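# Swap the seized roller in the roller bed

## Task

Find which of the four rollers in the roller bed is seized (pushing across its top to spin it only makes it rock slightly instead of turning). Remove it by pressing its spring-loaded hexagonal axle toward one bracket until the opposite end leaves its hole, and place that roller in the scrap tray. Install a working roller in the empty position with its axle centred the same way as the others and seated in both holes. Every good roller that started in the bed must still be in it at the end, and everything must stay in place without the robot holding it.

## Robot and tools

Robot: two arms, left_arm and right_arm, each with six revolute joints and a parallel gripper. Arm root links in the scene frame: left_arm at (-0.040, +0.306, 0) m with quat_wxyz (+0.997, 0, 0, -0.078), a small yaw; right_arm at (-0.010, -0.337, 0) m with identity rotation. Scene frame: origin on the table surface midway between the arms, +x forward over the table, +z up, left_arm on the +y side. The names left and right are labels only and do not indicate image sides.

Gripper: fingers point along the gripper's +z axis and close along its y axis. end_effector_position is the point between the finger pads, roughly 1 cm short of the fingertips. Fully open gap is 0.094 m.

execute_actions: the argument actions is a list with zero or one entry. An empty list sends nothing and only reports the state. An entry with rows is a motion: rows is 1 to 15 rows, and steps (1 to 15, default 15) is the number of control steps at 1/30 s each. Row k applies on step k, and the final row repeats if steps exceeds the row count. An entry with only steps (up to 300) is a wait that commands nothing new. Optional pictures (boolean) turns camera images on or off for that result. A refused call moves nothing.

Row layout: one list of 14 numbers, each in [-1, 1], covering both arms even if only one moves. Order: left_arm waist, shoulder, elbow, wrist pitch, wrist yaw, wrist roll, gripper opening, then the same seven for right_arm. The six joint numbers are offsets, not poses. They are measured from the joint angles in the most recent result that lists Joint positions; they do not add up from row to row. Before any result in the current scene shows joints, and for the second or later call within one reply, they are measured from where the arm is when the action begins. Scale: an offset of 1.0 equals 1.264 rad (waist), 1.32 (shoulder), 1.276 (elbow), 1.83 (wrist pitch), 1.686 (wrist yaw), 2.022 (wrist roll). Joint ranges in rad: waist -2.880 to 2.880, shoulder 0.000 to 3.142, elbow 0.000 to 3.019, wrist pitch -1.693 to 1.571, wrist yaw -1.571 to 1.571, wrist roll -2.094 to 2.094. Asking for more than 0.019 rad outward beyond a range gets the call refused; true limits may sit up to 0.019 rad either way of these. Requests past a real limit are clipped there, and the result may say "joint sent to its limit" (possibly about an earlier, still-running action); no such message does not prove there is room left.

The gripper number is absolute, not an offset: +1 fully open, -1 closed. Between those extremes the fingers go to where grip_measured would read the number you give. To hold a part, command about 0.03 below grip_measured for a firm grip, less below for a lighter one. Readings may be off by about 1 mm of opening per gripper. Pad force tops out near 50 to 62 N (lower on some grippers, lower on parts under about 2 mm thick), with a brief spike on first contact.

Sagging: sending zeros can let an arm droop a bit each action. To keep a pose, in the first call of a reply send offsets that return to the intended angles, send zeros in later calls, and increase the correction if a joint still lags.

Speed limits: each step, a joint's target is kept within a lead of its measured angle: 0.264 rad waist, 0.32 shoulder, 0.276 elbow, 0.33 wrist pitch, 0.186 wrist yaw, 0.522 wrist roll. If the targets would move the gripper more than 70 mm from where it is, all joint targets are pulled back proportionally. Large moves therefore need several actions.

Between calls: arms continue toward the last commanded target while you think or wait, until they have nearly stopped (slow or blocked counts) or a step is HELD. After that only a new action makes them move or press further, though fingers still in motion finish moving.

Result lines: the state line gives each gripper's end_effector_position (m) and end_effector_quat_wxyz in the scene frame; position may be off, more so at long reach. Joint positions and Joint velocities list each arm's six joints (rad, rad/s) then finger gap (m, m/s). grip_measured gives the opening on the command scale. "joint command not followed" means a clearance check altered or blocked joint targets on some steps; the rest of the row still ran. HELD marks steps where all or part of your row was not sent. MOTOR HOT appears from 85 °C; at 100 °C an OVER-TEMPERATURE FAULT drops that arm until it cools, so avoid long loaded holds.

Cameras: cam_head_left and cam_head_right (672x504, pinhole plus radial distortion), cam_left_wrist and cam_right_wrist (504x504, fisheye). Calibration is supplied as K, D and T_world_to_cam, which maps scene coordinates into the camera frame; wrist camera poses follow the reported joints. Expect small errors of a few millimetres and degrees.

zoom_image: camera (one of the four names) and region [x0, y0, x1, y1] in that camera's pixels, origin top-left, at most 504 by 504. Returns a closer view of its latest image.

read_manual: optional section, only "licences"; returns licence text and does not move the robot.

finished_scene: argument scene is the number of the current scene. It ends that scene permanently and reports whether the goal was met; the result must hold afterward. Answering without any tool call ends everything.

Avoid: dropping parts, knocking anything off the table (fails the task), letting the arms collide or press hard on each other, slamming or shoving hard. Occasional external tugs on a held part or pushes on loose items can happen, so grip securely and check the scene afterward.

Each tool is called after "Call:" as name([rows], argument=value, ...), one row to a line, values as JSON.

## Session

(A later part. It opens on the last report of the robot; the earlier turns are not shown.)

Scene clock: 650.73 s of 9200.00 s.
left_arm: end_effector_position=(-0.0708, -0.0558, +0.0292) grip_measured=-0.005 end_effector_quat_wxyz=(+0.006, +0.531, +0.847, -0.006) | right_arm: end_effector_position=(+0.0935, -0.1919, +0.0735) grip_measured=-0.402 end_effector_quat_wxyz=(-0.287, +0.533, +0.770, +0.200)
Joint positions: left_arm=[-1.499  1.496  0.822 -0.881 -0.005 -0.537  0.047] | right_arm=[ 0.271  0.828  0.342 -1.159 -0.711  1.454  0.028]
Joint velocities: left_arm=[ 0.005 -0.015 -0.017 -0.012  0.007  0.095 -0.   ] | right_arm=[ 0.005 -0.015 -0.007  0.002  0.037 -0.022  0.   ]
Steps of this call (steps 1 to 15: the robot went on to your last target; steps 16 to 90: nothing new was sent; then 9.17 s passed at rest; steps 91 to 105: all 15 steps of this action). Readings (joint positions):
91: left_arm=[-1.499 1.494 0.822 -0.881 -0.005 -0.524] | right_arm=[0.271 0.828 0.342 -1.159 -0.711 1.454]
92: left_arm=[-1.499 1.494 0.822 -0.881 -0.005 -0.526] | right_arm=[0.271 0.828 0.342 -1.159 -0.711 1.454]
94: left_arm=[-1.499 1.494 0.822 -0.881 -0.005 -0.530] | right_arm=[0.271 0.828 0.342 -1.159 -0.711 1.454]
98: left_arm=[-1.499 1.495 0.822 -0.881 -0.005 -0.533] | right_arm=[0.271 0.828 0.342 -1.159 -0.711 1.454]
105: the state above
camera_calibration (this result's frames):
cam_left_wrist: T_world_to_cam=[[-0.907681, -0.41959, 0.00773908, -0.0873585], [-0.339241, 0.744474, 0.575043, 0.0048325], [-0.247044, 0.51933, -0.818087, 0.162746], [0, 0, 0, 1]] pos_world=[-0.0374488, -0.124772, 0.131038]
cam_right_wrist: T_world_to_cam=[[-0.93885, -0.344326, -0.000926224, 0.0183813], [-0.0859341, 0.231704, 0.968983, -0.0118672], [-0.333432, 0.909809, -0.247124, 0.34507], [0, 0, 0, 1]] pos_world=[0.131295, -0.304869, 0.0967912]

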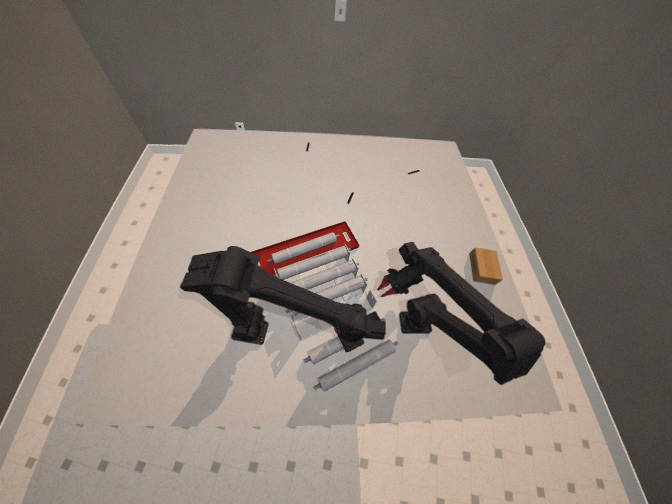

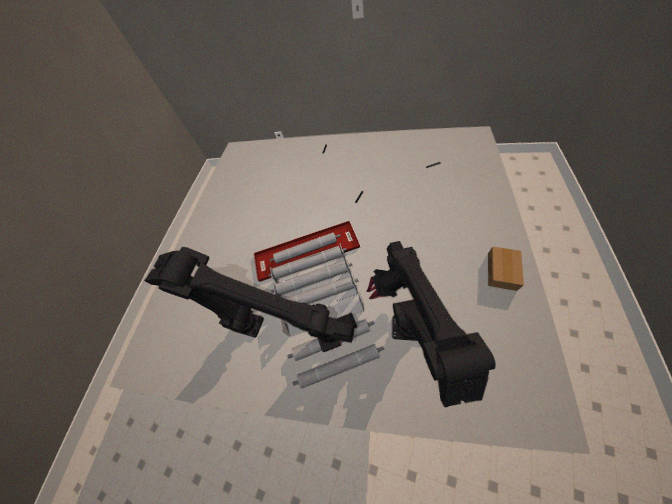

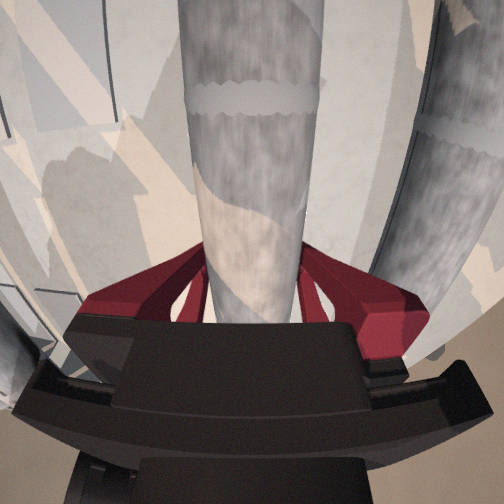

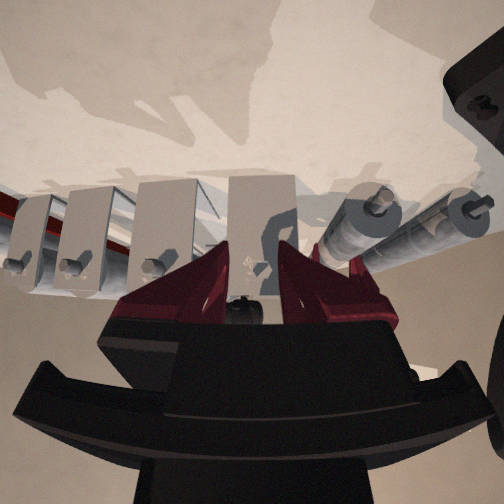

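Call:
execute_actions([
  {"rows":[[0,-0.015,0.04,-0.005,0,0,-0.06,0,0,0.01,0,0,0,-0.4],[0,-0.028,0.06,-0.01,0,0,-0.06,0,0,0.01,0,0,0,-0.4],[0,-0.036,0.068,-0.017,0,0,-0.06,0,0,0.01,0,0,0,-0.4],[0,-0.044,0.073,-0.025,0,0,-0.06,0,0,0.01,0,0,0,-0.4],[0,-0.053,0.077,-0.034,0,0,-0.06,0,0,0.01,0,0,0,-0.4],[0,-0.062,0.081,-0.043,0,0,-0.06,0,0,0.01,0,0,0,-0.4],[0,-0.071,0.085,-0.053,0,0,-0.06,0,0,0.01,0,0,0,-0.4],[0,-0.08,0.089,-0.063,0,0,-0.06,0,0,0.01,0,0,0,-0.4],[0,-0.089,0.093,-0.073,0,0,-0.06,0,0,0.01,0,0,0,-0.4],[0,-0.098,0.097,-0.083,0,0,-0.06,0,0,0.01,0,0,0,-0.4],[0,-0.107,0.101,-0.093,0,0,-0.06,0,0,0.01,0,0,0,-0.4],[0,-0.116,0.105,-0.103,0,0,-0.06,0,0,0.01,0,0,0,-0.4],[0,-0.125,0.109,-0.113,0,0,-0.06,0,0,0.01,0,0,0,-0.4],[0,-0.134,0.113,-0.123,0,0,-0.06,0,0,0.01,0,0,0,-0.4],[0,-0.143,0.117,-0.133,0,0,-0.06,0,0,0.01,0,0,0,-0.4]],"steps":15},
], pictures=false)

Call:
execute_actions([
  {"rows":[[0,-0.05,0.07,-0.03,0,0,-0.06,0,0,0.01,0,0,0,-0.4],[0,-0.06,0.072,-0.04,0,0,-0.06,0,0,0.01,0,0,0,-0.4],[0,-0.07,0.074,-0.05,0,0,-0.06,0,0,0.01,0,0,0,-0.4],[0,-0.08,0.075,-0.06,0,0,-0.06,0,0,0.01,0,0,0,-0.4],[0,-0.09,0.075,-0.07,0,0,-0.06,0,0,0.01,0,0,0,-0.4],[0,-0.1,0.075,-0.08,0,0,-0.06,0,0,0.01,0,0,0,-0.4],[0,-0.11,0.075,-0.09,0,0,-0.06,0,0,0.01,0,0,0,-0.4],[0,-0.119,0.075,-0.099,0,0,-0.06,0,0,0.01,0,0,0,-0.4],[0,-0.127,0.075,-0.107,0,0,-0.06,0,0,0.01,0,0,0,-0.4],[0,-0.134,0.075,-0.114,0,0,-0.06,0,0,0.01,0,0,0,-0.4],[0,-0.14,0.075,-0.12,0,0,-0.06,0,0,0.01,0,0,0,-0.4],[0,-0.144,0.075,-0.124,0,0,-0.06,0,0,0.01,0,0,0,-0.4],[0,-0.147,0.075,-0.127,0,0,-0.06,0,0,0.01,0,0,0,-0.4]],"steps":15},
], pictures=false)

Call:
execute_actions([
  {"steps":8},
])

Scene clock: 669.07 s of 9200.00 s.
left_arm: end_effector_position=(-0.0698, -0.0450, +0.0875) grip_measured=-0.005 end_effector_quat_wxyz=(+0.001, +0.531, +0.847, +0.003) | right_arm: end_effector_position=(+0.0935, -0.1919, +0.0735) grip_measured=-0.402 end_effector_quat_wxyz=(-0.287, +0.533, +0.770, +0.200)
Joint positions: left_arm=[-1.499  1.383  0.887 -1.08  -0.005 -0.537  0.047] | right_arm=[ 0.271  0.828  0.342 -1.159 -0.711  1.454  0.028]
Joint velocities: left_arm=[-0.015 -0.464  0.173 -0.545 -0.037  0.081 -0.001] | right_arm=[ 0.005 -0.005 -0.002  0.002  0.022 -0.11  -0.001]
Steps of this call (steps 1 to 15: the robot went on to your last target; steps 16 to 90: nothing new was sent; then 14.83 s passed at rest; steps 91 to 105: all 15 steps of this action). Readings (joint positions):
91: left_arm=[-1.499 1.495 0.823 -0.882 -0.005 -0.537] | right_arm=[0.271 0.828 0.342 -1.159 -0.711 1.454]
92: left_arm=[-1.499 1.495 0.826 -0.884 -0.005 -0.537] | right_arm=[0.271 0.828 0.342 -1.159 -0.711 1.454]
94: left_arm=[-1.499 1.495 0.832 -0.898 -0.005 -0.537] | right_arm=[0.271 0.828 0.342 -1.159 -0.711 1.454]
98: left_arm=[-1.499 1.481 0.853 -0.953 -0.005 -0.537] | right_arm=[0.271 0.828 0.342 -1.159 -0.711 1.454]
105: the state above

Scene clock: 669.57 s of 9200.00 s.
left_arm: end_effector_position=(-0.0664, -0.0048, +0.1470) grip_measured=-0.005 end_effector_quat_wxyz=(-0.007, +0.531, +0.847, +0.019) | right_arm: end_effector_position=(+0.0935, -0.1919, +0.0735) grip_measured=-0.402 end_effector_quat_wxyz=(-0.287, +0.533, +0.770, +0.200)
Joint positions: left_arm=[-1.499  1.228  0.916 -1.298 -0.005 -0.537  0.047] | right_arm=[ 0.271  0.828  0.342 -1.159 -0.711  1.454  0.028]
Joint velocities: left_arm=[-0.015 -0.161 -0.002 -0.115  0.022 -0.007  0.   ] | right_arm=[-0.015 -0.005  0.007  0.002  0.037  0.007 -0.002]
Steps of this call (steps 1 to 15: all 15 steps of this action). Readings (joint positions):
1: left_arm=[-1.499 1.369 0.893 -1.097 -0.005 -0.537] | right_arm=[0.271 0.828 0.342 -1.159 -0.711 1.454]
2: left_arm=[-1.499 1.357 0.900 -1.113 -0.005 -0.537] | right_arm=[0.271 0.828 0.342 -1.159 -0.711 1.454]
4: left_arm=[-1.499 1.338 0.911 -1.144 -0.005 -0.537] | right_arm=[0.271 0.828 0.342 -1.159 -0.711 1.454]
8: left_arm=[-1.499 1.297 0.916 -1.212 -0.005 -0.537] | right_arm=[0.271 0.828 0.342 -1.159 -0.711 1.454]
15: the state above

Scene clock: 669.83 s of 9200.00 s.
left_arm: end_effector_position=(-0.0663, -0.0037, +0.1492) grip_measured=-0.005 end_effector_quat_wxyz=(-0.006, +0.531, +0.847, +0.018) | right_arm: end_effector_position=(+0.0935, -0.1919, +0.0735) grip_measured=-0.402 end_effector_quat_wxyz=(-0.287, +0.533, +0.770, +0.200)
Joint positions: left_arm=[-1.499  1.221  0.916 -1.302 -0.005 -0.537  0.047] | right_arm=[ 0.271  0.828  0.342 -1.159 -0.711  1.454  0.028]
Joint velocities: left_arm=[-0.015 -0.005  0.017  0.002 -0.051 -0.007  0.   ] | right_arm=[ 0.005 -0.015  0.002  0.007  0.022  0.051  0.   ]
Steps of this call (steps 1 to 8: the robot went on to your last target). Readings (joint positions):
1: left_arm=[-1.499 1.224 0.916 -1.301 -0.005 -0.537] | right_arm=[0.271 0.828 0.342 -1.159 -0.711 1.454]
2: left_arm=[-1.499 1.222 0.916 -1.302 -0.005 -0.537] | right_arm=[0.271 0.828 0.342 -1.159 -0.711 1.454]
4: left_arm=[-1.499 1.221 0.916 -1.302 -0.005 -0.537] | right_arm=[0.271 0.828 0.342 -1.159 -0.711 1.454]
8: the state above
camera_calibration (this result's frames):
cam_left_wrist: T_world_to_cam=[[-0.907657, -0.419312, -0.0183318, -0.0584994], [-0.341899, 0.713341, 0.61176, -0.107237], [-0.243441, 0.561536, -0.790831, 0.231313], [0, 0, 0, 1]] pos_world=[-0.0334504, -0.0779238, 0.247461]
cam_right_wrist: T_world_to_cam=[[-0.93885, -0.344326, -0.000926224, 0.0183813], [-0.0859341, 0.231704, 0.968983, -0.0118672], [-0.333432, 0.909809, -0.247124, 0.34507], [0, 0, 0, 1]] pos_world=[0.131295, -0.304869, 0.0967912]

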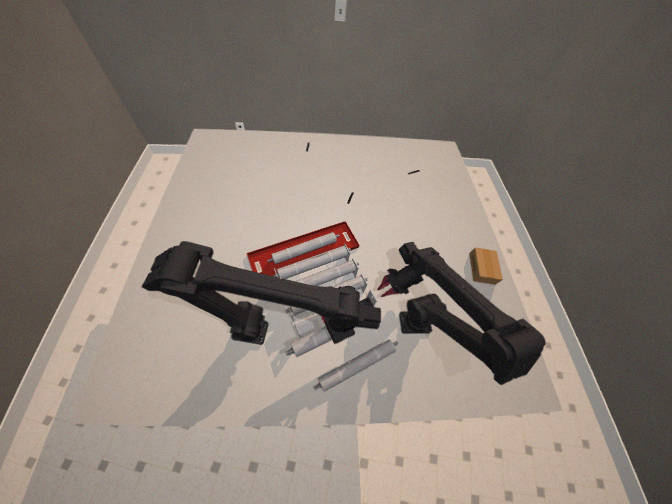

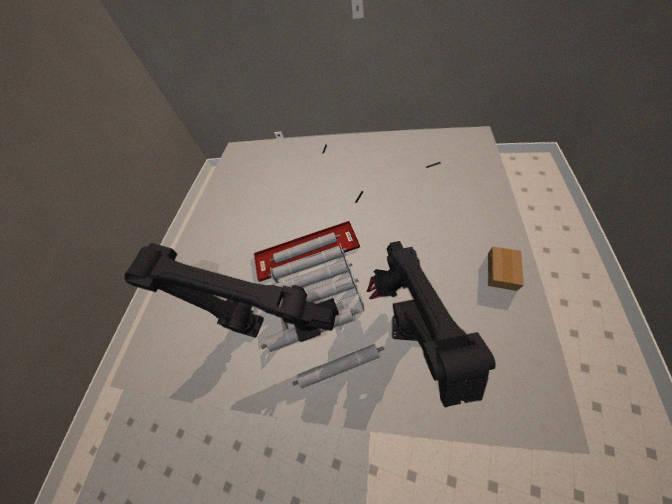

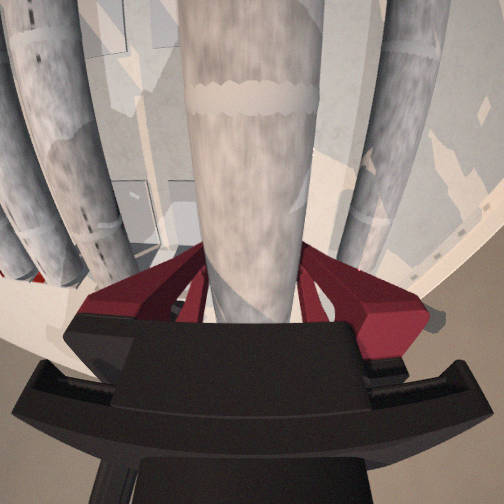

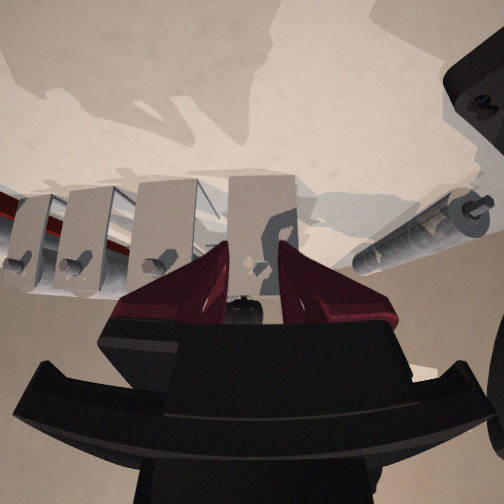

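Call:
execute_actions([
  {"rows":[[0.008,-0.02,0.04,0,0.002,0.02,-0.06,0,0,0.01,0,0,0,-0.4],[0.018,-0.02,0.035,0,0.004,0.035,-0.06,0,0,0.01,0,0,0,-0.4],[0.031,-0.02,0.03,0,0.007,0.05,-0.06,0,0,0.01,0,0,0,-0.4],[0.047,-0.02,0.025,0,0.009,0.065,-0.06,0,0,0.01,0,0,0,-0.4],[0.065,-0.02,0.022,0,0.011,0.08,-0.06,0,0,0.01,0,0,0,-0.4],[0.084,-0.02,0.019,0,0.014,0.095,-0.06,0,0,0.01,0,0,0,-0.4],[0.104,-0.02,0.016,0,0.016,0.11,-0.06,0,0,0.01,0,0,0,-0.4],[0.124,-0.02,0.013,0,0.018,0.125,-0.06,0,0,0.01,0,0,0,-0.4],[0.143,-0.02,0.01,0,0.021,0.14,-0.06,0,0,0.01,0,0,0,-0.4],[0.161,-0.02,0.007,0,0.023,0.152,-0.06,0,0,0.01,0,0,0,-0.4],[0.177,-0.02,0.004,0,0.025,0.161,-0.06,0,0,0.01,0,0,0,-0.4],[0.19,-0.02,0.002,0,0.027,0.166,-0.06,0,0,0.01,0,0,0,-0.4],[0.199,-0.02,0.002,0,0.028,0.166,-0.06,0,0,0.01,0,0,0,-0.4],[0.205,-0.02,0.002,0,0.028,0.166,-0.06,0,0,0.01,0,0,0,-0.4],[0.208,-0.02,0.002,0,0.028,0.166,-0.06,0,0,0.01,0,0,0,-0.4]],"steps":15},
], pictures=false)

Call:
execute_actions([
  {"steps":18},
], pictures=false)

Scene clock: 691.80 s of 9200.00 s.
left_arm: end_effector_position=(+0.0072, +0.0070, +0.1415) grip_measured=-0.004 end_effector_quat_wxyz=(-0.031, +0.535, +0.844, +0.012) | right_arm: end_effector_position=(+0.0935, -0.1919, +0.0735) grip_measured=-0.402 end_effector_quat_wxyz=(-0.287, +0.533, +0.770, +0.200)
Joint positions: left_arm=[-1.238  1.221  0.894 -1.302  0.03  -0.264  0.047] | right_arm=[ 0.271  0.828  0.342 -1.159 -0.711  1.454  0.028]
Joint velocities: left_arm=[ 0.327 -0.005 -0.071 -0.002  0.022  0.256  0.001] | right_arm=[-0.024  0.005 -0.012  0.002  0.007  0.051 -0.001]
Steps of this call (steps 1 to 15: the robot went on to your last target; steps 16 to 90: nothing new was sent; then 18.47 s passed at rest; steps 91 to 105: all 15 steps of this action). Readings (joint positions):
91: left_arm=[-1.499 1.221 0.916 -1.302 -0.005 -0.534] | right_arm=[0.271 0.828 0.342 -1.159 -0.711 1.454]
92: left_arm=[-1.498 1.221 0.916 -1.302 -0.004 -0.525] | right_arm=[0.271 0.828 0.342 -1.159 -0.711 1.454]
94: left_arm=[-1.486 1.221 0.916 -1.302 0.007 -0.494] | right_arm=[0.271 0.828 0.342 -1.159 -0.711 1.454]
98: left_arm=[-1.409 1.221 0.915 -1.302 0.023 -0.402] | right_arm=[0.271 0.828 0.342 -1.159 -0.711 1.454]
105: the state above

Scene clock: 692.40 s of 9200.00 s.
left_arm: end_effector_position=(+0.0088, +0.0085, +0.1403) grip_measured=-0.004 end_effector_quat_wxyz=(-0.035, +0.550, +0.834, +0.010) | right_arm: end_effector_position=(+0.0935, -0.1919, +0.0735) grip_measured=-0.402 end_effector_quat_wxyz=(-0.287, +0.533, +0.770, +0.200)
Joint positions: left_arm=[-1.229  1.221  0.891 -1.302  0.036 -0.219  0.047] | right_arm=[ 0.271  0.828  0.342 -1.159 -0.711  1.454  0.028]
Joint velocities: left_arm=[-0.015 -0.015 -0.002 -0.012  0.022 -0.022  0.001] | right_arm=[ 0.005 -0.015 -0.007  0.002 -0.037  0.051 -0.001]
Steps of this call (steps 1 to 18: the robot went on to your last target). Readings (joint positions):
1: left_arm=[-1.230 1.221 0.892 -1.302 0.030 -0.255] | right_arm=[0.271 0.828 0.342 -1.159 -0.711 1.454]
2: left_arm=[-1.227 1.221 0.891 -1.302 0.030 -0.248] | right_arm=[0.271 0.828 0.342 -1.159 -0.711 1.454]
4: left_arm=[-1.227 1.221 0.891 -1.302 0.035 -0.237] | right_arm=[0.271 0.828 0.342 -1.159 -0.711 1.454]
8: left_arm=[-1.229 1.221 0.891 -1.302 0.036 -0.225] | right_arm=[0.271 0.828 0.342 -1.159 -0.711 1.454]
18: the state above

Call:
execute_actions([
  {"rows":[[-0.008,-0.008,0.035,0,0.004,0,-0.06,0,0,0.01,0,0,0,-0.4],[-0.011,-0.003,0.035,0,0.004,0,-0.06,0,0,0.01,0,0,0,-0.4],[-0.013,0.003,0.035,0,0.004,0,-0.06,0,0,0.01,0,0,0,-0.4],[-0.013,0.009,0.035,0,0.004,0,-0.06,0,0,0.01,0,0,0,-0.4],[-0.013,0.016,0.035,0,0.004,0,-0.06,0,0,0.01,0,0,0,-0.4],[-0.013,0.023,0.035,0,0.004,0,-0.06,0,0,0.01,0,0,0,-0.4],[-0.013,0.03,0.035,0,0.004,0,-0.06,0,0,0.01,0,0,0,-0.4],[-0.013,0.037,0.035,0,0.004,0,-0.06,0,0,0.01,0,0,0,-0.4],[-0.013,0.044,0.035,0,0.004,0,-0.06,0,0,0.01,0,0,0,-0.4],[-0.013,0.05,0.035,0,0.004,0,-0.06,0,0,0.01,0,0,0,-0.4],[-0.013,0.055,0.035,0,0.004,0,-0.06,0,0,0.01,0,0,0,-0.4],[-0.013,0.059,0.035,0,0.004,0,-0.06,0,0,0.01,0,0,0,-0.4],[-0.013,0.062,0.035,0,0.004,0,-0.06,0,0,0.01,0,0,0,-0.4],[-0.013,0.064,0.035,0,0.004,0,-0.06,0,0,0.01,0,0,0,-0.4],[-0.013,0.065,0.035,0,0.004,0,-0.06,0,0,0.01,0,0,0,-0.4]],"steps":15},
], pictures=false)

Call:
execute_actions([
  {"steps":10},
])

Call:
zoom_image(camera="cam_right_wrist", region=[210,230,310,330])

Scene clock: 707.10 s of 9200.00 s.
left_arm: end_effector_position=(+0.0057, +0.0084, +0.1115) grip_measured=-0.004 end_effector_quat_wxyz=(-0.071, +0.552, +0.830, +0.046) | right_arm: end_effector_position=(+0.0935, -0.1919, +0.0735) grip_measured=-0.402 end_effector_quat_wxyz=(-0.287, +0.533, +0.770, +0.200)
Joint positions: left_arm=[-1.238  1.324  0.891 -1.302  0.038 -0.218  0.047] | right_arm=[ 0.271  0.828  0.342 -1.159 -0.711  1.454  0.028]
Joint velocities: left_arm=[-0.005  0.142  0.007 -0.007  0.081 -0.037 -0.   ] | right_arm=[-0.005 -0.015 -0.012 -0.007 -0.037 -0.022  0.001]
Steps of this call (steps 1 to 15: the robot went on to your last target; steps 16 to 90: nothing new was sent; then 11.20 s passed at rest; steps 91 to 105: all 15 steps of this action). Readings (joint positions):
91: left_arm=[-1.229 1.221 0.891 -1.302 0.037 -0.218] | right_arm=[0.271 0.828 0.342 -1.159 -0.711 1.454]
92: left_arm=[-1.229 1.222 0.891 -1.302 0.037 -0.218] | right_arm=[0.271 0.828 0.342 -1.159 -0.711 1.454]
94: left_arm=[-1.232 1.226 0.891 -1.302 0.037 -0.218] | right_arm=[0.271 0.828 0.342 -1.159 -0.711 1.454]
98: left_arm=[-1.237 1.255 0.891 -1.302 0.038 -0.218] | right_arm=[0.271 0.828 0.342 -1.159 -0.711 1.454]
105: the state above

Scene clock: 707.43 s of 9200.00 s.
left_arm: end_effector_position=(+0.0058, +0.0084, +0.1099) grip_measured=-0.004 end_effector_quat_wxyz=(-0.072, +0.551, +0.830, +0.048) | right_arm: end_effector_position=(+0.0935, -0.1919, +0.0735) grip_measured=-0.402 end_effector_quat_wxyz=(-0.287, +0.533, +0.770, +0.200)
Joint positions: left_arm=[-1.238  1.33   0.891 -1.302  0.038 -0.218  0.047] | right_arm=[ 0.271  0.828  0.342 -1.159 -0.711  1.454  0.028]
Joint velocities: left_arm=[-0.005 -0.005  0.002  0.007  0.051 -0.022  0.001] | right_arm=[ 0.005 -0.015 -0.007 -0.002  0.007 -0.007 -0.   ]
Steps of this call (steps 1 to 10: the robot went on to your last target). Readings (joint positions):
1: left_arm=[-1.238 1.328 0.891 -1.302 0.038 -0.218] | right_arm=[0.271 0.828 0.342 -1.159 -0.711 1.454]
2: left_arm=[-1.238 1.330 0.891 -1.302 0.038 -0.218] | right_arm=[0.271 0.828 0.342 -1.159 -0.711 1.454]
4: left_arm=[-1.238 1.330 0.891 -1.302 0.038 -0.218] | right_arm=[0.271 0.828 0.342 -1.159 -0.711 1.454]
8: left_arm=[-1.238 1.330 0.891 -1.302 0.038 -0.218] | right_arm=[0.271 0.828 0.342 -1.159 -0.711 1.454]
10: the state above
camera_calibration (this result's frames):
cam_left_wrist: T_world_to_cam=[[-0.928581, -0.371051, 0.0076743, 0.00812084], [-0.252438, 0.64663, 0.719822, -0.0790104], [-0.272054, 0.666476, -0.694116, 0.199633], [0, 0, 0, 1]] pos_world=[0.0419066, -0.0789471, 0.19538]
cam_right_wrist: T_world_to_cam=[[-0.93885, -0.344326, -0.000926224, 0.0183813], [-0.0859341, 0.231704, 0.968983, -0.0118672], [-0.333432, 0.909809, -0.247124, 0.34507], [0, 0, 0, 1]] pos_world=[0.131295, -0.304869, 0.0967912]

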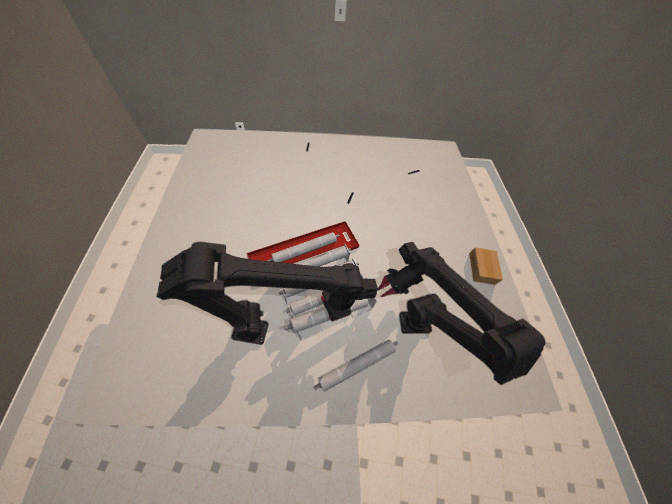

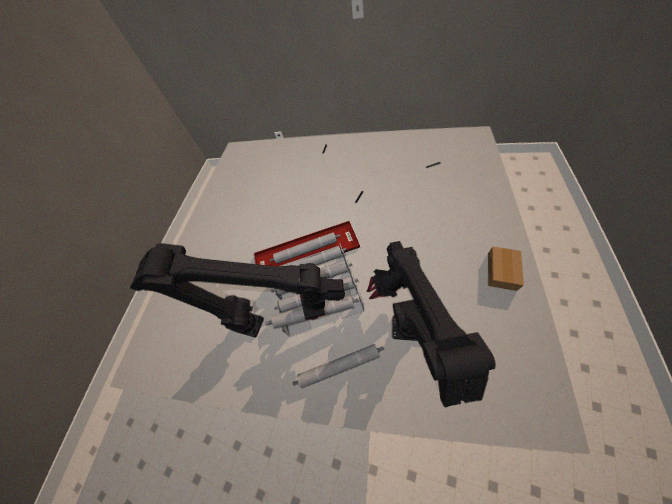

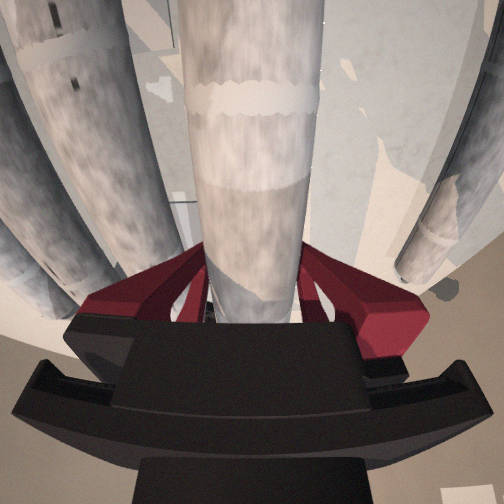

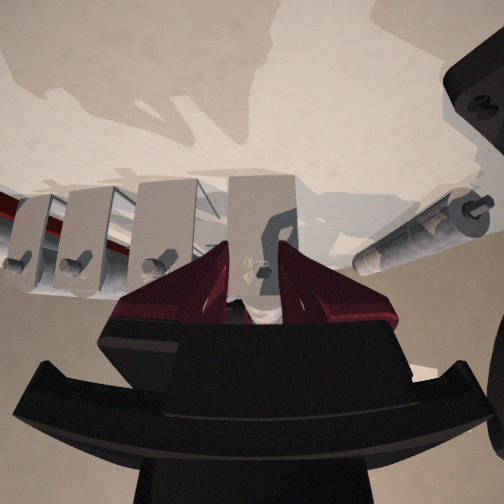

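Region (210, 230, 310, 330) of cam_right_wrist's 504x504 image, scaled by 5.040, with more detail than that image has.

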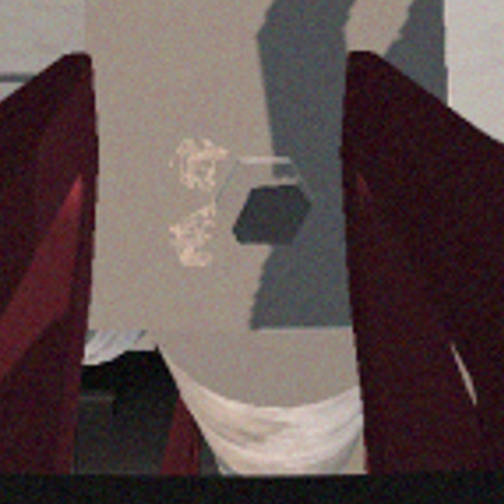

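Call:
execute_actions([
  {"rows":[[0.006,-0.012,0.035,0,0,0,-0.06,0,0,0.01,0,0,0,-0.4],[0.008,-0.01,0.035,0.004,0,0,-0.06,0,0,0.01,0,0,0,-0.4],[0.01,-0.008,0.035,0.007,0,0,-0.06,0,0,0.01,0,0,0,-0.4],[0.011,-0.006,0.035,0.009,0,0,-0.06,0,0,0.01,0,0,0,-0.4],[0.011,-0.004,0.035,0.011,0,0,-0.06,0,0,0.01,0,0,0,-0.4],[0.011,-0.002,0.035,0.013,0,0,-0.06,0,0,0.01,0,0,0,-0.4],[0.011,-0.002,0.035,0.014,0,0,-0.06,0,0,0.01,0,0,0,-0.4]],"steps":15},
])

Call:
zoom_image(camera="cam_right_wrist", region=[210,230,310,330])

Scene clock: 718.70 s of 9200.00 s.
left_arm: end_effector_position=(+0.0085, +0.0029, +0.1064) grip_measured=-0.004 end_effector_quat_wxyz=(-0.067, +0.550, +0.832, +0.042) | right_arm: end_effector_position=(+0.0935, -0.1919, +0.0735) grip_measured=-0.402 end_effector_quat_wxyz=(-0.287, +0.533, +0.770, +0.200)
Joint positions: left_arm=[-1.232  1.339  0.891 -1.277  0.038 -0.218  0.047] | right_arm=[ 0.271  0.828  0.342 -1.159 -0.711  1.454  0.028]
Joint velocities: left_arm=[-0.005  0.005  0.012 -0.002 -0.022 -0.022 -0.002] | right_arm=[-0.005 -0.015 -0.012  0.022  0.037  0.007 -0.001]
Steps of this call (steps 1 to 15: the robot went on to your last target; steps 16 to 90: nothing new was sent; then 7.77 s passed at rest; steps 91 to 105: all 15 steps of this action). Readings (joint positions):
91: left_arm=[-1.238 1.330 0.891 -1.302 0.038 -0.218] | right_arm=[0.271 0.828 0.342 -1.159 -0.711 1.454]
92: left_arm=[-1.238 1.330 0.891 -1.300 0.038 -0.218] | right_arm=[0.271 0.828 0.342 -1.159 -0.711 1.454]
94: left_arm=[-1.237 1.330 0.891 -1.295 0.038 -0.218] | right_arm=[0.271 0.828 0.342 -1.159 -0.711 1.454]
98: left_arm=[-1.233 1.334 0.891 -1.279 0.038 -0.218] | right_arm=[0.271 0.828 0.342 -1.159 -0.711 1.454]
105: the state above
camera_calibration (this result's frames):
cam_left_wrist: T_world_to_cam=[[-0.926469, -0.376212, 0.0109127, 0.00833922], [-0.258208, 0.656431, 0.708821, -0.0711018], [-0.273831, 0.653883, -0.705304, 0.202853], [0, 0, 0, 1]] pos_world=[0.0449143, -0.0828315, 0.193381]
cam_right_wrist: T_world_to_cam=[[-0.93885, -0.344326, -0.000926224, 0.0183813], [-0.0859341, 0.231704, 0.968983, -0.0118672], [-0.333432, 0.909809, -0.247124, 0.34507], [0, 0, 0, 1]] pos_world=[0.131295, -0.304869, 0.0967912]

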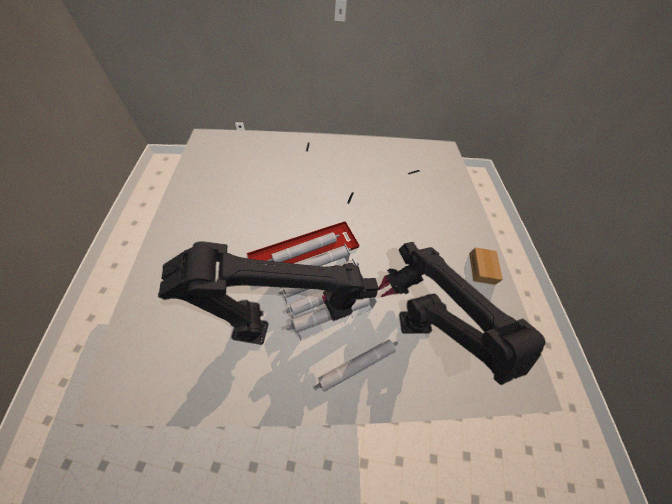

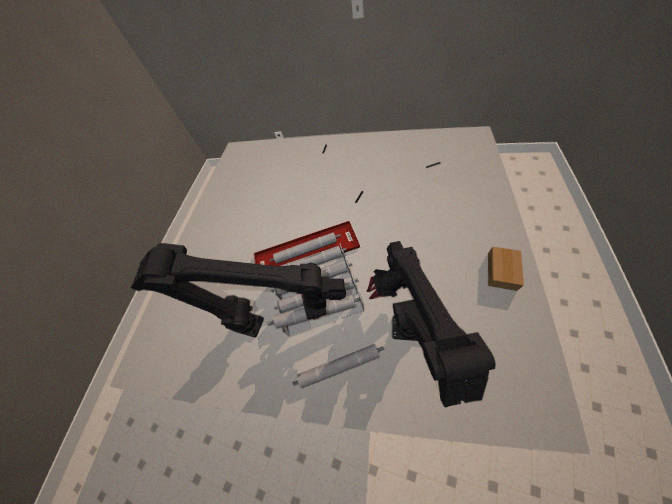

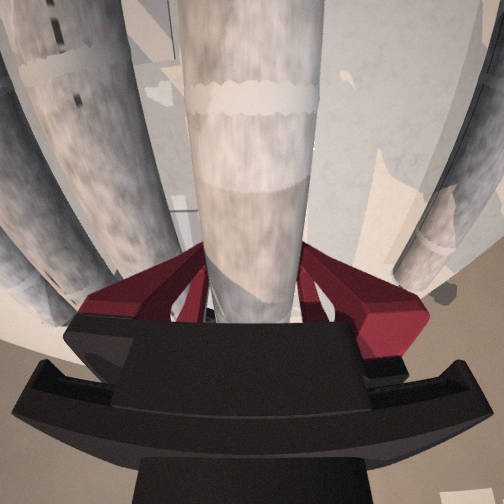

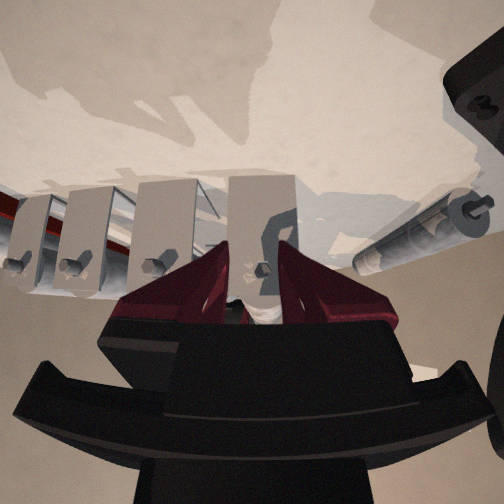

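Region (210, 230, 310, 330) of cam_right_wrist's 504x504 image, scaled by 5.040, with more detail than that image has.

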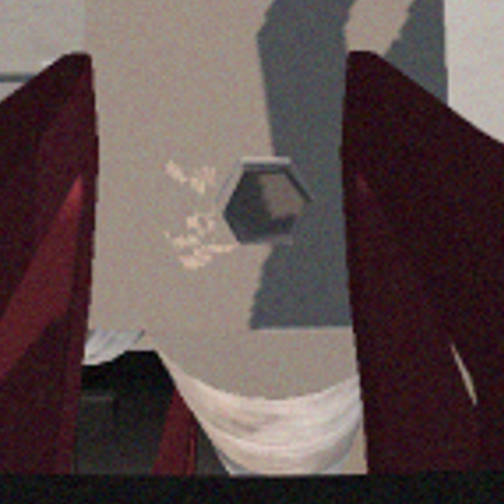

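Call:
execute_actions([
  {"rows":[[0.006,-0.008,0.05,0,0,0.006,-0.06,0,0,0.01,0,0,0,-0.4],[0.006,-0.006,0.06,0,0,0.007,-0.06,0,0,0.01,0,0,0,-0.4],[0.007,-0.003,0.064,0,0,0.008,-0.06,0,0,0.01,0,0,0,-0.4],[0.008,0,0.067,0.001,0,0.008,-0.06,0,0,0.01,0,0,0,-0.4],[0.008,0.003,0.07,0.001,0,0.009,-0.06,0,0,0.01,0,0,0,-0.4],[0.009,0.006,0.073,0.002,0,0.009,-0.06,0,0,0.01,0,0,0,-0.4],[0.01,0.009,0.076,0.002,0,0.01,-0.06,0,0,0.01,0,0,0,-0.4],[0.011,0.012,0.079,0.002,0,0.01,-0.06,0,0,0.01,0,0,0,-0.4],[0.011,0.015,0.081,0.003,0,0.011,-0.06,0,0,0.01,0,0,0,-0.4],[0.012,0.018,0.084,0.003,0,0.011,-0.06,0,0,0.01,0,0,0,-0.4],[0.013,0.021,0.087,0.004,0,0.012,-0.06,0,0,0.01,0,0,0,-0.4],[0.014,0.024,0.09,0.004,0,0.012,-0.06,0,0,0.01,0,0,0,-0.4],[0.014,0.027,0.093,0.005,0,0.013,-0.06,0,0,0.01,0,0,0,-0.4],[0.015,0.03,0.095,0.005,0,0.013,-0.06,0,0,0.01,0,0,0,-0.4]],"steps":15},
], pictures=false)

Call:
execute_actions([
  {"steps":10},
])

Call:
zoom_image(camera="cam_right_wrist", region=[130,200,330,330])

Scene clock: 731.13 s of 9200.00 s.
left_arm: end_effector_position=(+0.0152, -0.0144, +0.1056) grip_measured=-0.004 end_effector_quat_wxyz=(-0.067, +0.547, +0.834, +0.041) | right_arm: end_effector_position=(+0.0935, -0.1919, +0.0735) grip_measured=-0.402 end_effector_quat_wxyz=(-0.287, +0.533, +0.770, +0.200)
Joint positions: left_arm=[-1.221  1.387  0.935 -1.271  0.038 -0.214  0.047] | right_arm=[ 0.271  0.828  0.342 -1.159 -0.711  1.454  0.028]
Joint velocities: left_arm=[ 0.024  0.093  0.071  0.022 -0.037  0.022 -0.001] | right_arm=[ 0.005 -0.005 -0.012 -0.002 -0.007 -0.11   0.001]
Steps of this call (steps 1 to 15: the robot went on to your last target; steps 16 to 90: nothing new was sent; then 8.93 s passed at rest; steps 91 to 105: all 15 steps of this action). Readings (joint positions):
91: left_arm=[-1.232 1.339 0.891 -1.277 0.038 -0.218] | right_arm=[0.271 0.828 0.342 -1.159 -0.711 1.454]
92: left_arm=[-1.232 1.339 0.891 -1.277 0.038 -0.218] | right_arm=[0.271 0.828 0.342 -1.159 -0.711 1.454]
94: left_arm=[-1.232 1.341 0.894 -1.277 0.038 -0.218] | right_arm=[0.271 0.828 0.342 -1.159 -0.711 1.454]
98: left_arm=[-1.229 1.355 0.907 -1.277 0.038 -0.217] | right_arm=[0.271 0.828 0.342 -1.159 -0.711 1.454]
105: the state above

Scene clock: 731.47 s of 9200.00 s.
left_arm: end_effector_position=(+0.0160, -0.0164, +0.1046) grip_measured=-0.004 end_effector_quat_wxyz=(-0.067, +0.547, +0.834, +0.041) | right_arm: end_effector_position=(+0.0935, -0.1919, +0.0735) grip_measured=-0.402 end_effector_quat_wxyz=(-0.287, +0.533, +0.770, +0.200)
Joint positions: left_arm=[-1.22   1.394  0.939 -1.269  0.038 -0.213  0.047] | right_arm=[ 0.271  0.828  0.342 -1.159 -0.711  1.454  0.028]
Joint velocities: left_arm=[-0.005 -0.015 -0.002  0.017 -0.007 -0.066 -0.   ] | right_arm=[-0.015  0.015 -0.017 -0.012 -0.066 -0.051 -0.   ]
Steps of this call (steps 1 to 10: the robot went on to your last target). Readings (joint positions):
1: left_arm=[-1.221 1.390 0.937 -1.271 0.038 -0.213] | right_arm=[0.271 0.828 0.342 -1.159 -0.711 1.454]
2: left_arm=[-1.220 1.392 0.938 -1.270 0.038 -0.213] | right_arm=[0.271 0.828 0.342 -1.159 -0.711 1.454]
4: left_arm=[-1.220 1.394 0.939 -1.269 0.038 -0.213] | right_arm=[0.271 0.828 0.342 -1.159 -0.711 1.454]
8: left_arm=[-1.220 1.394 0.939 -1.269 0.038 -0.213] | right_arm=[0.271 0.828 0.342 -1.159 -0.711 1.454]
10: the state above
camera_calibration (this result's frames):
cam_left_wrist: T_world_to_cam=[[-0.923835, -0.382606, 0.0119213, 0.00779622], [-0.262403, 0.655655, 0.707998, -0.0550707], [-0.2787, 0.650945, -0.706114, 0.216332], [0, 0, 0, 1]] pos_world=[0.0530435, -0.10173, 0.191652]
cam_right_wrist: T_world_to_cam=[[-0.93885, -0.344326, -0.000926224, 0.0183813], [-0.0859341, 0.231704, 0.968983, -0.0118672], [-0.333432, 0.909809, -0.247124, 0.34507], [0, 0, 0, 1]] pos_world=[0.131295, -0.304869, 0.0967912]

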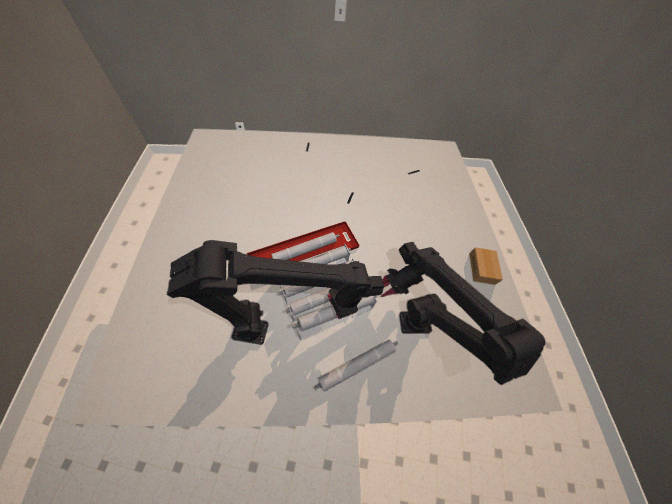

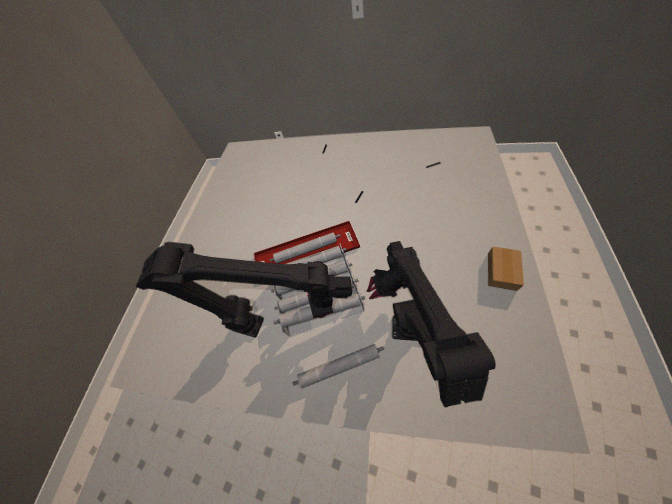

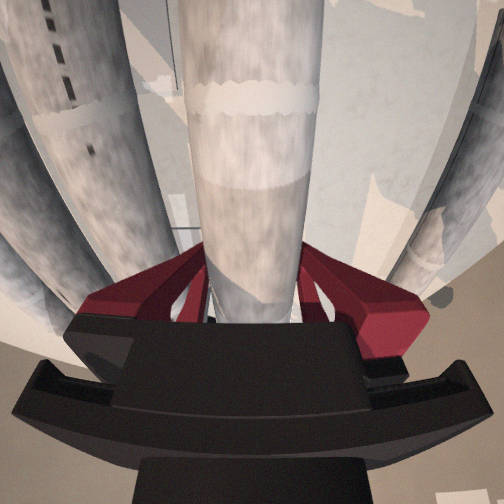

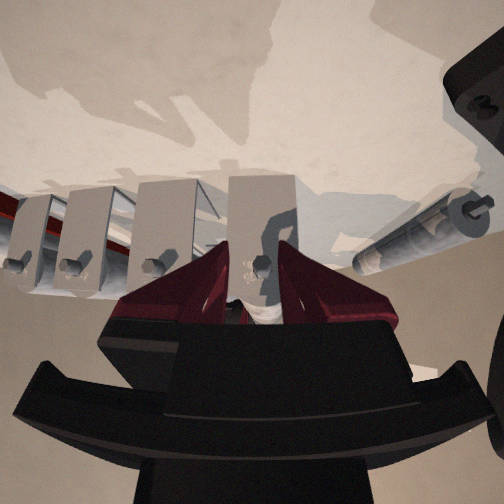

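Region (130, 200, 330, 330) of cam_right_wrist's 504x504 image, scaled by 2.520, with more detail than that image has; it fills the top 328 rows of this view, and the rest is white.

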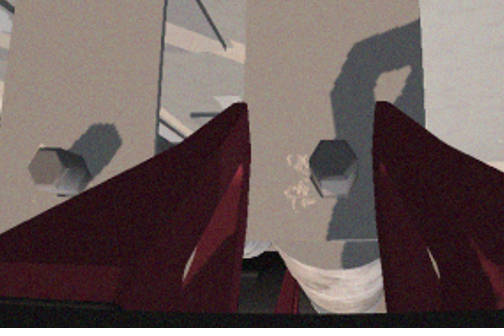

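Call:
execute_actions([
  {"rows":[[0,-0.022,0.04,0.002,-0.002,0.01,-0.06,0.01,-0.012,0.01,0.007,0.003,0.015,-0.35],[0,-0.03,0.022,0.004,-0.003,0.011,-0.06,0.016,-0.015,0.012,0.008,0.004,0.022,-0.3],[0,-0.032,0.017,0.008,-0.004,0.012,-0.06,0.024,-0.018,0.014,0.01,0.005,0.029,-0.3],[0,-0.034,0.013,0.013,-0.005,0.013,-0.06,0.032,-0.021,0.016,0.011,0.006,0.036,-0.3],[0,-0.036,0.009,0.018,-0.005,0.014,-0.06,0.04,-0.024,0.018,0.013,0.007,0.043,-0.3],[0,-0.038,0.005,0.023,-0.006,0.015,-0.06,0.048,-0.027,0.02,0.014,0.008,0.05,-0.3],[0,-0.04,0.001,0.028,-0.007,0.015,-0.06,0.056,-0.03,0.02,0.016,0.009,0.056,-0.3],[0,-0.043,-0.004,0.033,-0.007,0.015,-0.06,0.064,-0.033,0.02,0.017,0.01,0.061,-0.3],[0,-0.045,-0.008,0.038,-0.008,0.015,-0.06,0.072,-0.036,0.02,0.019,0.011,0.066,-0.3],[0,-0.047,-0.013,0.042,-0.009,0.015,-0.06,0.08,-0.039,0.02,0.02,0.012,0.066,-0.3],[0,-0.049,-0.017,0.046,-0.009,0.015,-0.06,0.087,-0.041,0.02,0.022,0.012,0.066,-0.3],[0,-0.051,-0.021,0.05,-0.01,0.015,-0.06,0.093,-0.043,0.02,0.023,0.012,0.066,-0.3],[0,-0.053,-0.025,0.054,-0.011,0.015,-0.06,0.098,-0.045,0.02,0.024,0.012,0.066,-0.3],[0,-0.055,-0.029,0.058,-0.011,0.015,-0.06,0.101,-0.046,0.02,0.024,0.012,0.066,-0.3]],"steps":15},
], pictures=false)

Call:
execute_actions([
  {"steps":12},
])

Scene clock: 757.53 s of 9200.00 s.
left_arm: end_effector_position=(+0.0187, -0.0167, +0.0929) grip_measured=-0.004 end_effector_quat_wxyz=(-0.039, +0.554, +0.831, +0.023) | right_arm: end_effector_position=(+0.0860, -0.1800, +0.0775) grip_measured=-0.302 end_effector_quat_wxyz=(-0.279, +0.522, +0.782, +0.194)
Joint positions: left_arm=[-1.22   1.367  0.884 -1.176  0.023 -0.2    0.047] | right_arm=[ 0.383  0.778  0.342 -1.128 -0.693  1.562  0.033]
Joint velocities: left_arm=[-0.005 -0.063 -0.09   0.139 -0.051 -0.007 -0.   ] | right_arm=[ 0.112 -0.034  0.007  0.027 -0.007  0.037  0.001]
Steps of this call (steps 1 to 15: the robot went on to your last target; steps 16 to 90: nothing new was sent; then 22.57 s passed at rest; steps 91 to 105: all 15 steps of this action). Readings (joint positions):
91: left_arm=[-1.220 1.394 0.939 -1.268 0.037 -0.213] | right_arm=[0.271 0.828 0.342 -1.159 -0.710 1.457]
92: left_arm=[-1.220 1.394 0.939 -1.267 0.036 -0.212] | right_arm=[0.272 0.826 0.342 -1.158 -0.708 1.462]
94: left_arm=[-1.220 1.394 0.938 -1.260 0.033 -0.211] | right_arm=[0.280 0.820 0.342 -1.154 -0.704 1.478]
98: left_arm=[-1.220 1.391 0.920 -1.232 0.029 -0.206] | right_arm=[0.321 0.802 0.342 -1.144 -0.698 1.519]
105: the state above

Scene clock: 757.93 s of 9200.00 s.
left_arm: end_effector_position=(+0.0189, -0.0167, +0.0919) grip_measured=-0.004 end_effector_quat_wxyz=(-0.037, +0.554, +0.831, +0.022) | right_arm: end_effector_position=(+0.0857, -0.1795, +0.0777) grip_measured=-0.302 end_effector_quat_wxyz=(-0.279, +0.524, +0.781, +0.193)
Joint positions: left_arm=[-1.22   1.365  0.88  -1.168  0.022 -0.2    0.047] | right_arm=[ 0.387  0.776  0.342 -1.127 -0.693  1.573  0.033]
Joint velocities: left_arm=[-0.005  0.005 -0.012 -0.007  0.081 -0.037  0.001] | right_arm=[-0.005 -0.015  0.002 -0.027 -0.051 -0.007 -0.   ]
Steps of this call (steps 1 to 12: the robot went on to your last target). Readings (joint positions):
1: left_arm=[-1.220 1.366 0.882 -1.172 0.022 -0.200] | right_arm=[0.386 0.776 0.342 -1.127 -0.693 1.565]
2: left_arm=[-1.220 1.365 0.881 -1.170 0.022 -0.200] | right_arm=[0.387 0.776 0.342 -1.127 -0.693 1.567]
4: left_arm=[-1.220 1.365 0.880 -1.168 0.022 -0.200] | right_arm=[0.387 0.776 0.342 -1.127 -0.693 1.569]
8: left_arm=[-1.220 1.365 0.880 -1.168 0.022 -0.200] | right_arm=[0.387 0.776 0.342 -1.127 -0.693 1.572]
12: the state above
camera_calibration (this result's frames):
cam_left_wrist: T_world_to_cam=[[-0.929698, -0.368155, 0.0111043, 0.0108983], [-0.271221, 0.704687, 0.655634, -0.0393393], [-0.2492, 0.60653, -0.754997, 0.21161], [0, 0, 0, 1]] pos_world=[0.0521958, -0.0966138, 0.185436]
cam_right_wrist: T_world_to_cam=[[-0.929514, -0.368696, -0.00819647, 0.0107396], [-0.105815, 0.245346, 0.963643, -0.0148989], [-0.353281, 0.896587, -0.267066, 0.333057], [0, 0, 0, 1]] pos_world=[0.126069, -0.290999, 0.103393]

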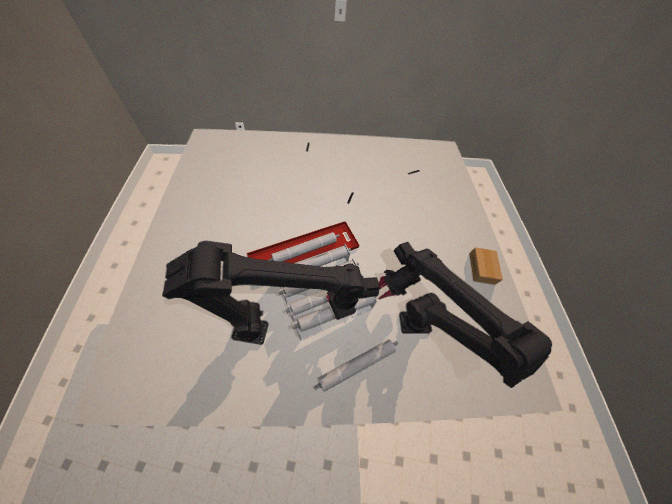

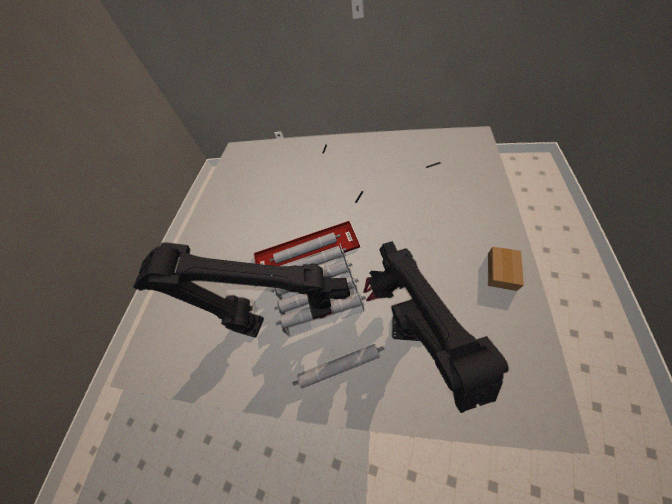

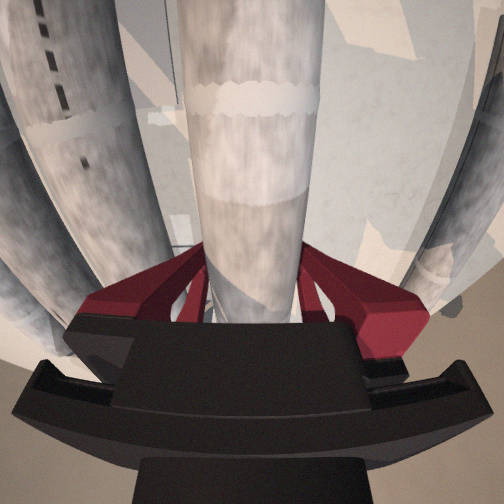

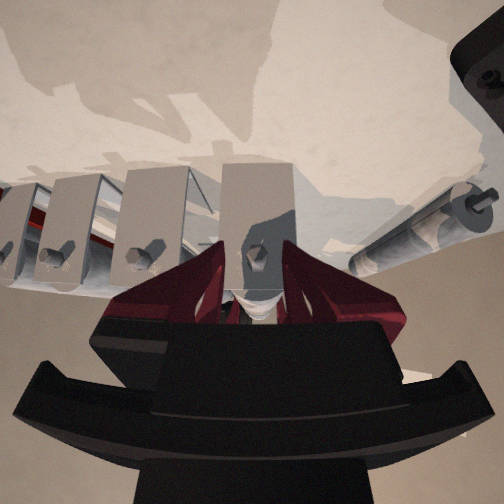

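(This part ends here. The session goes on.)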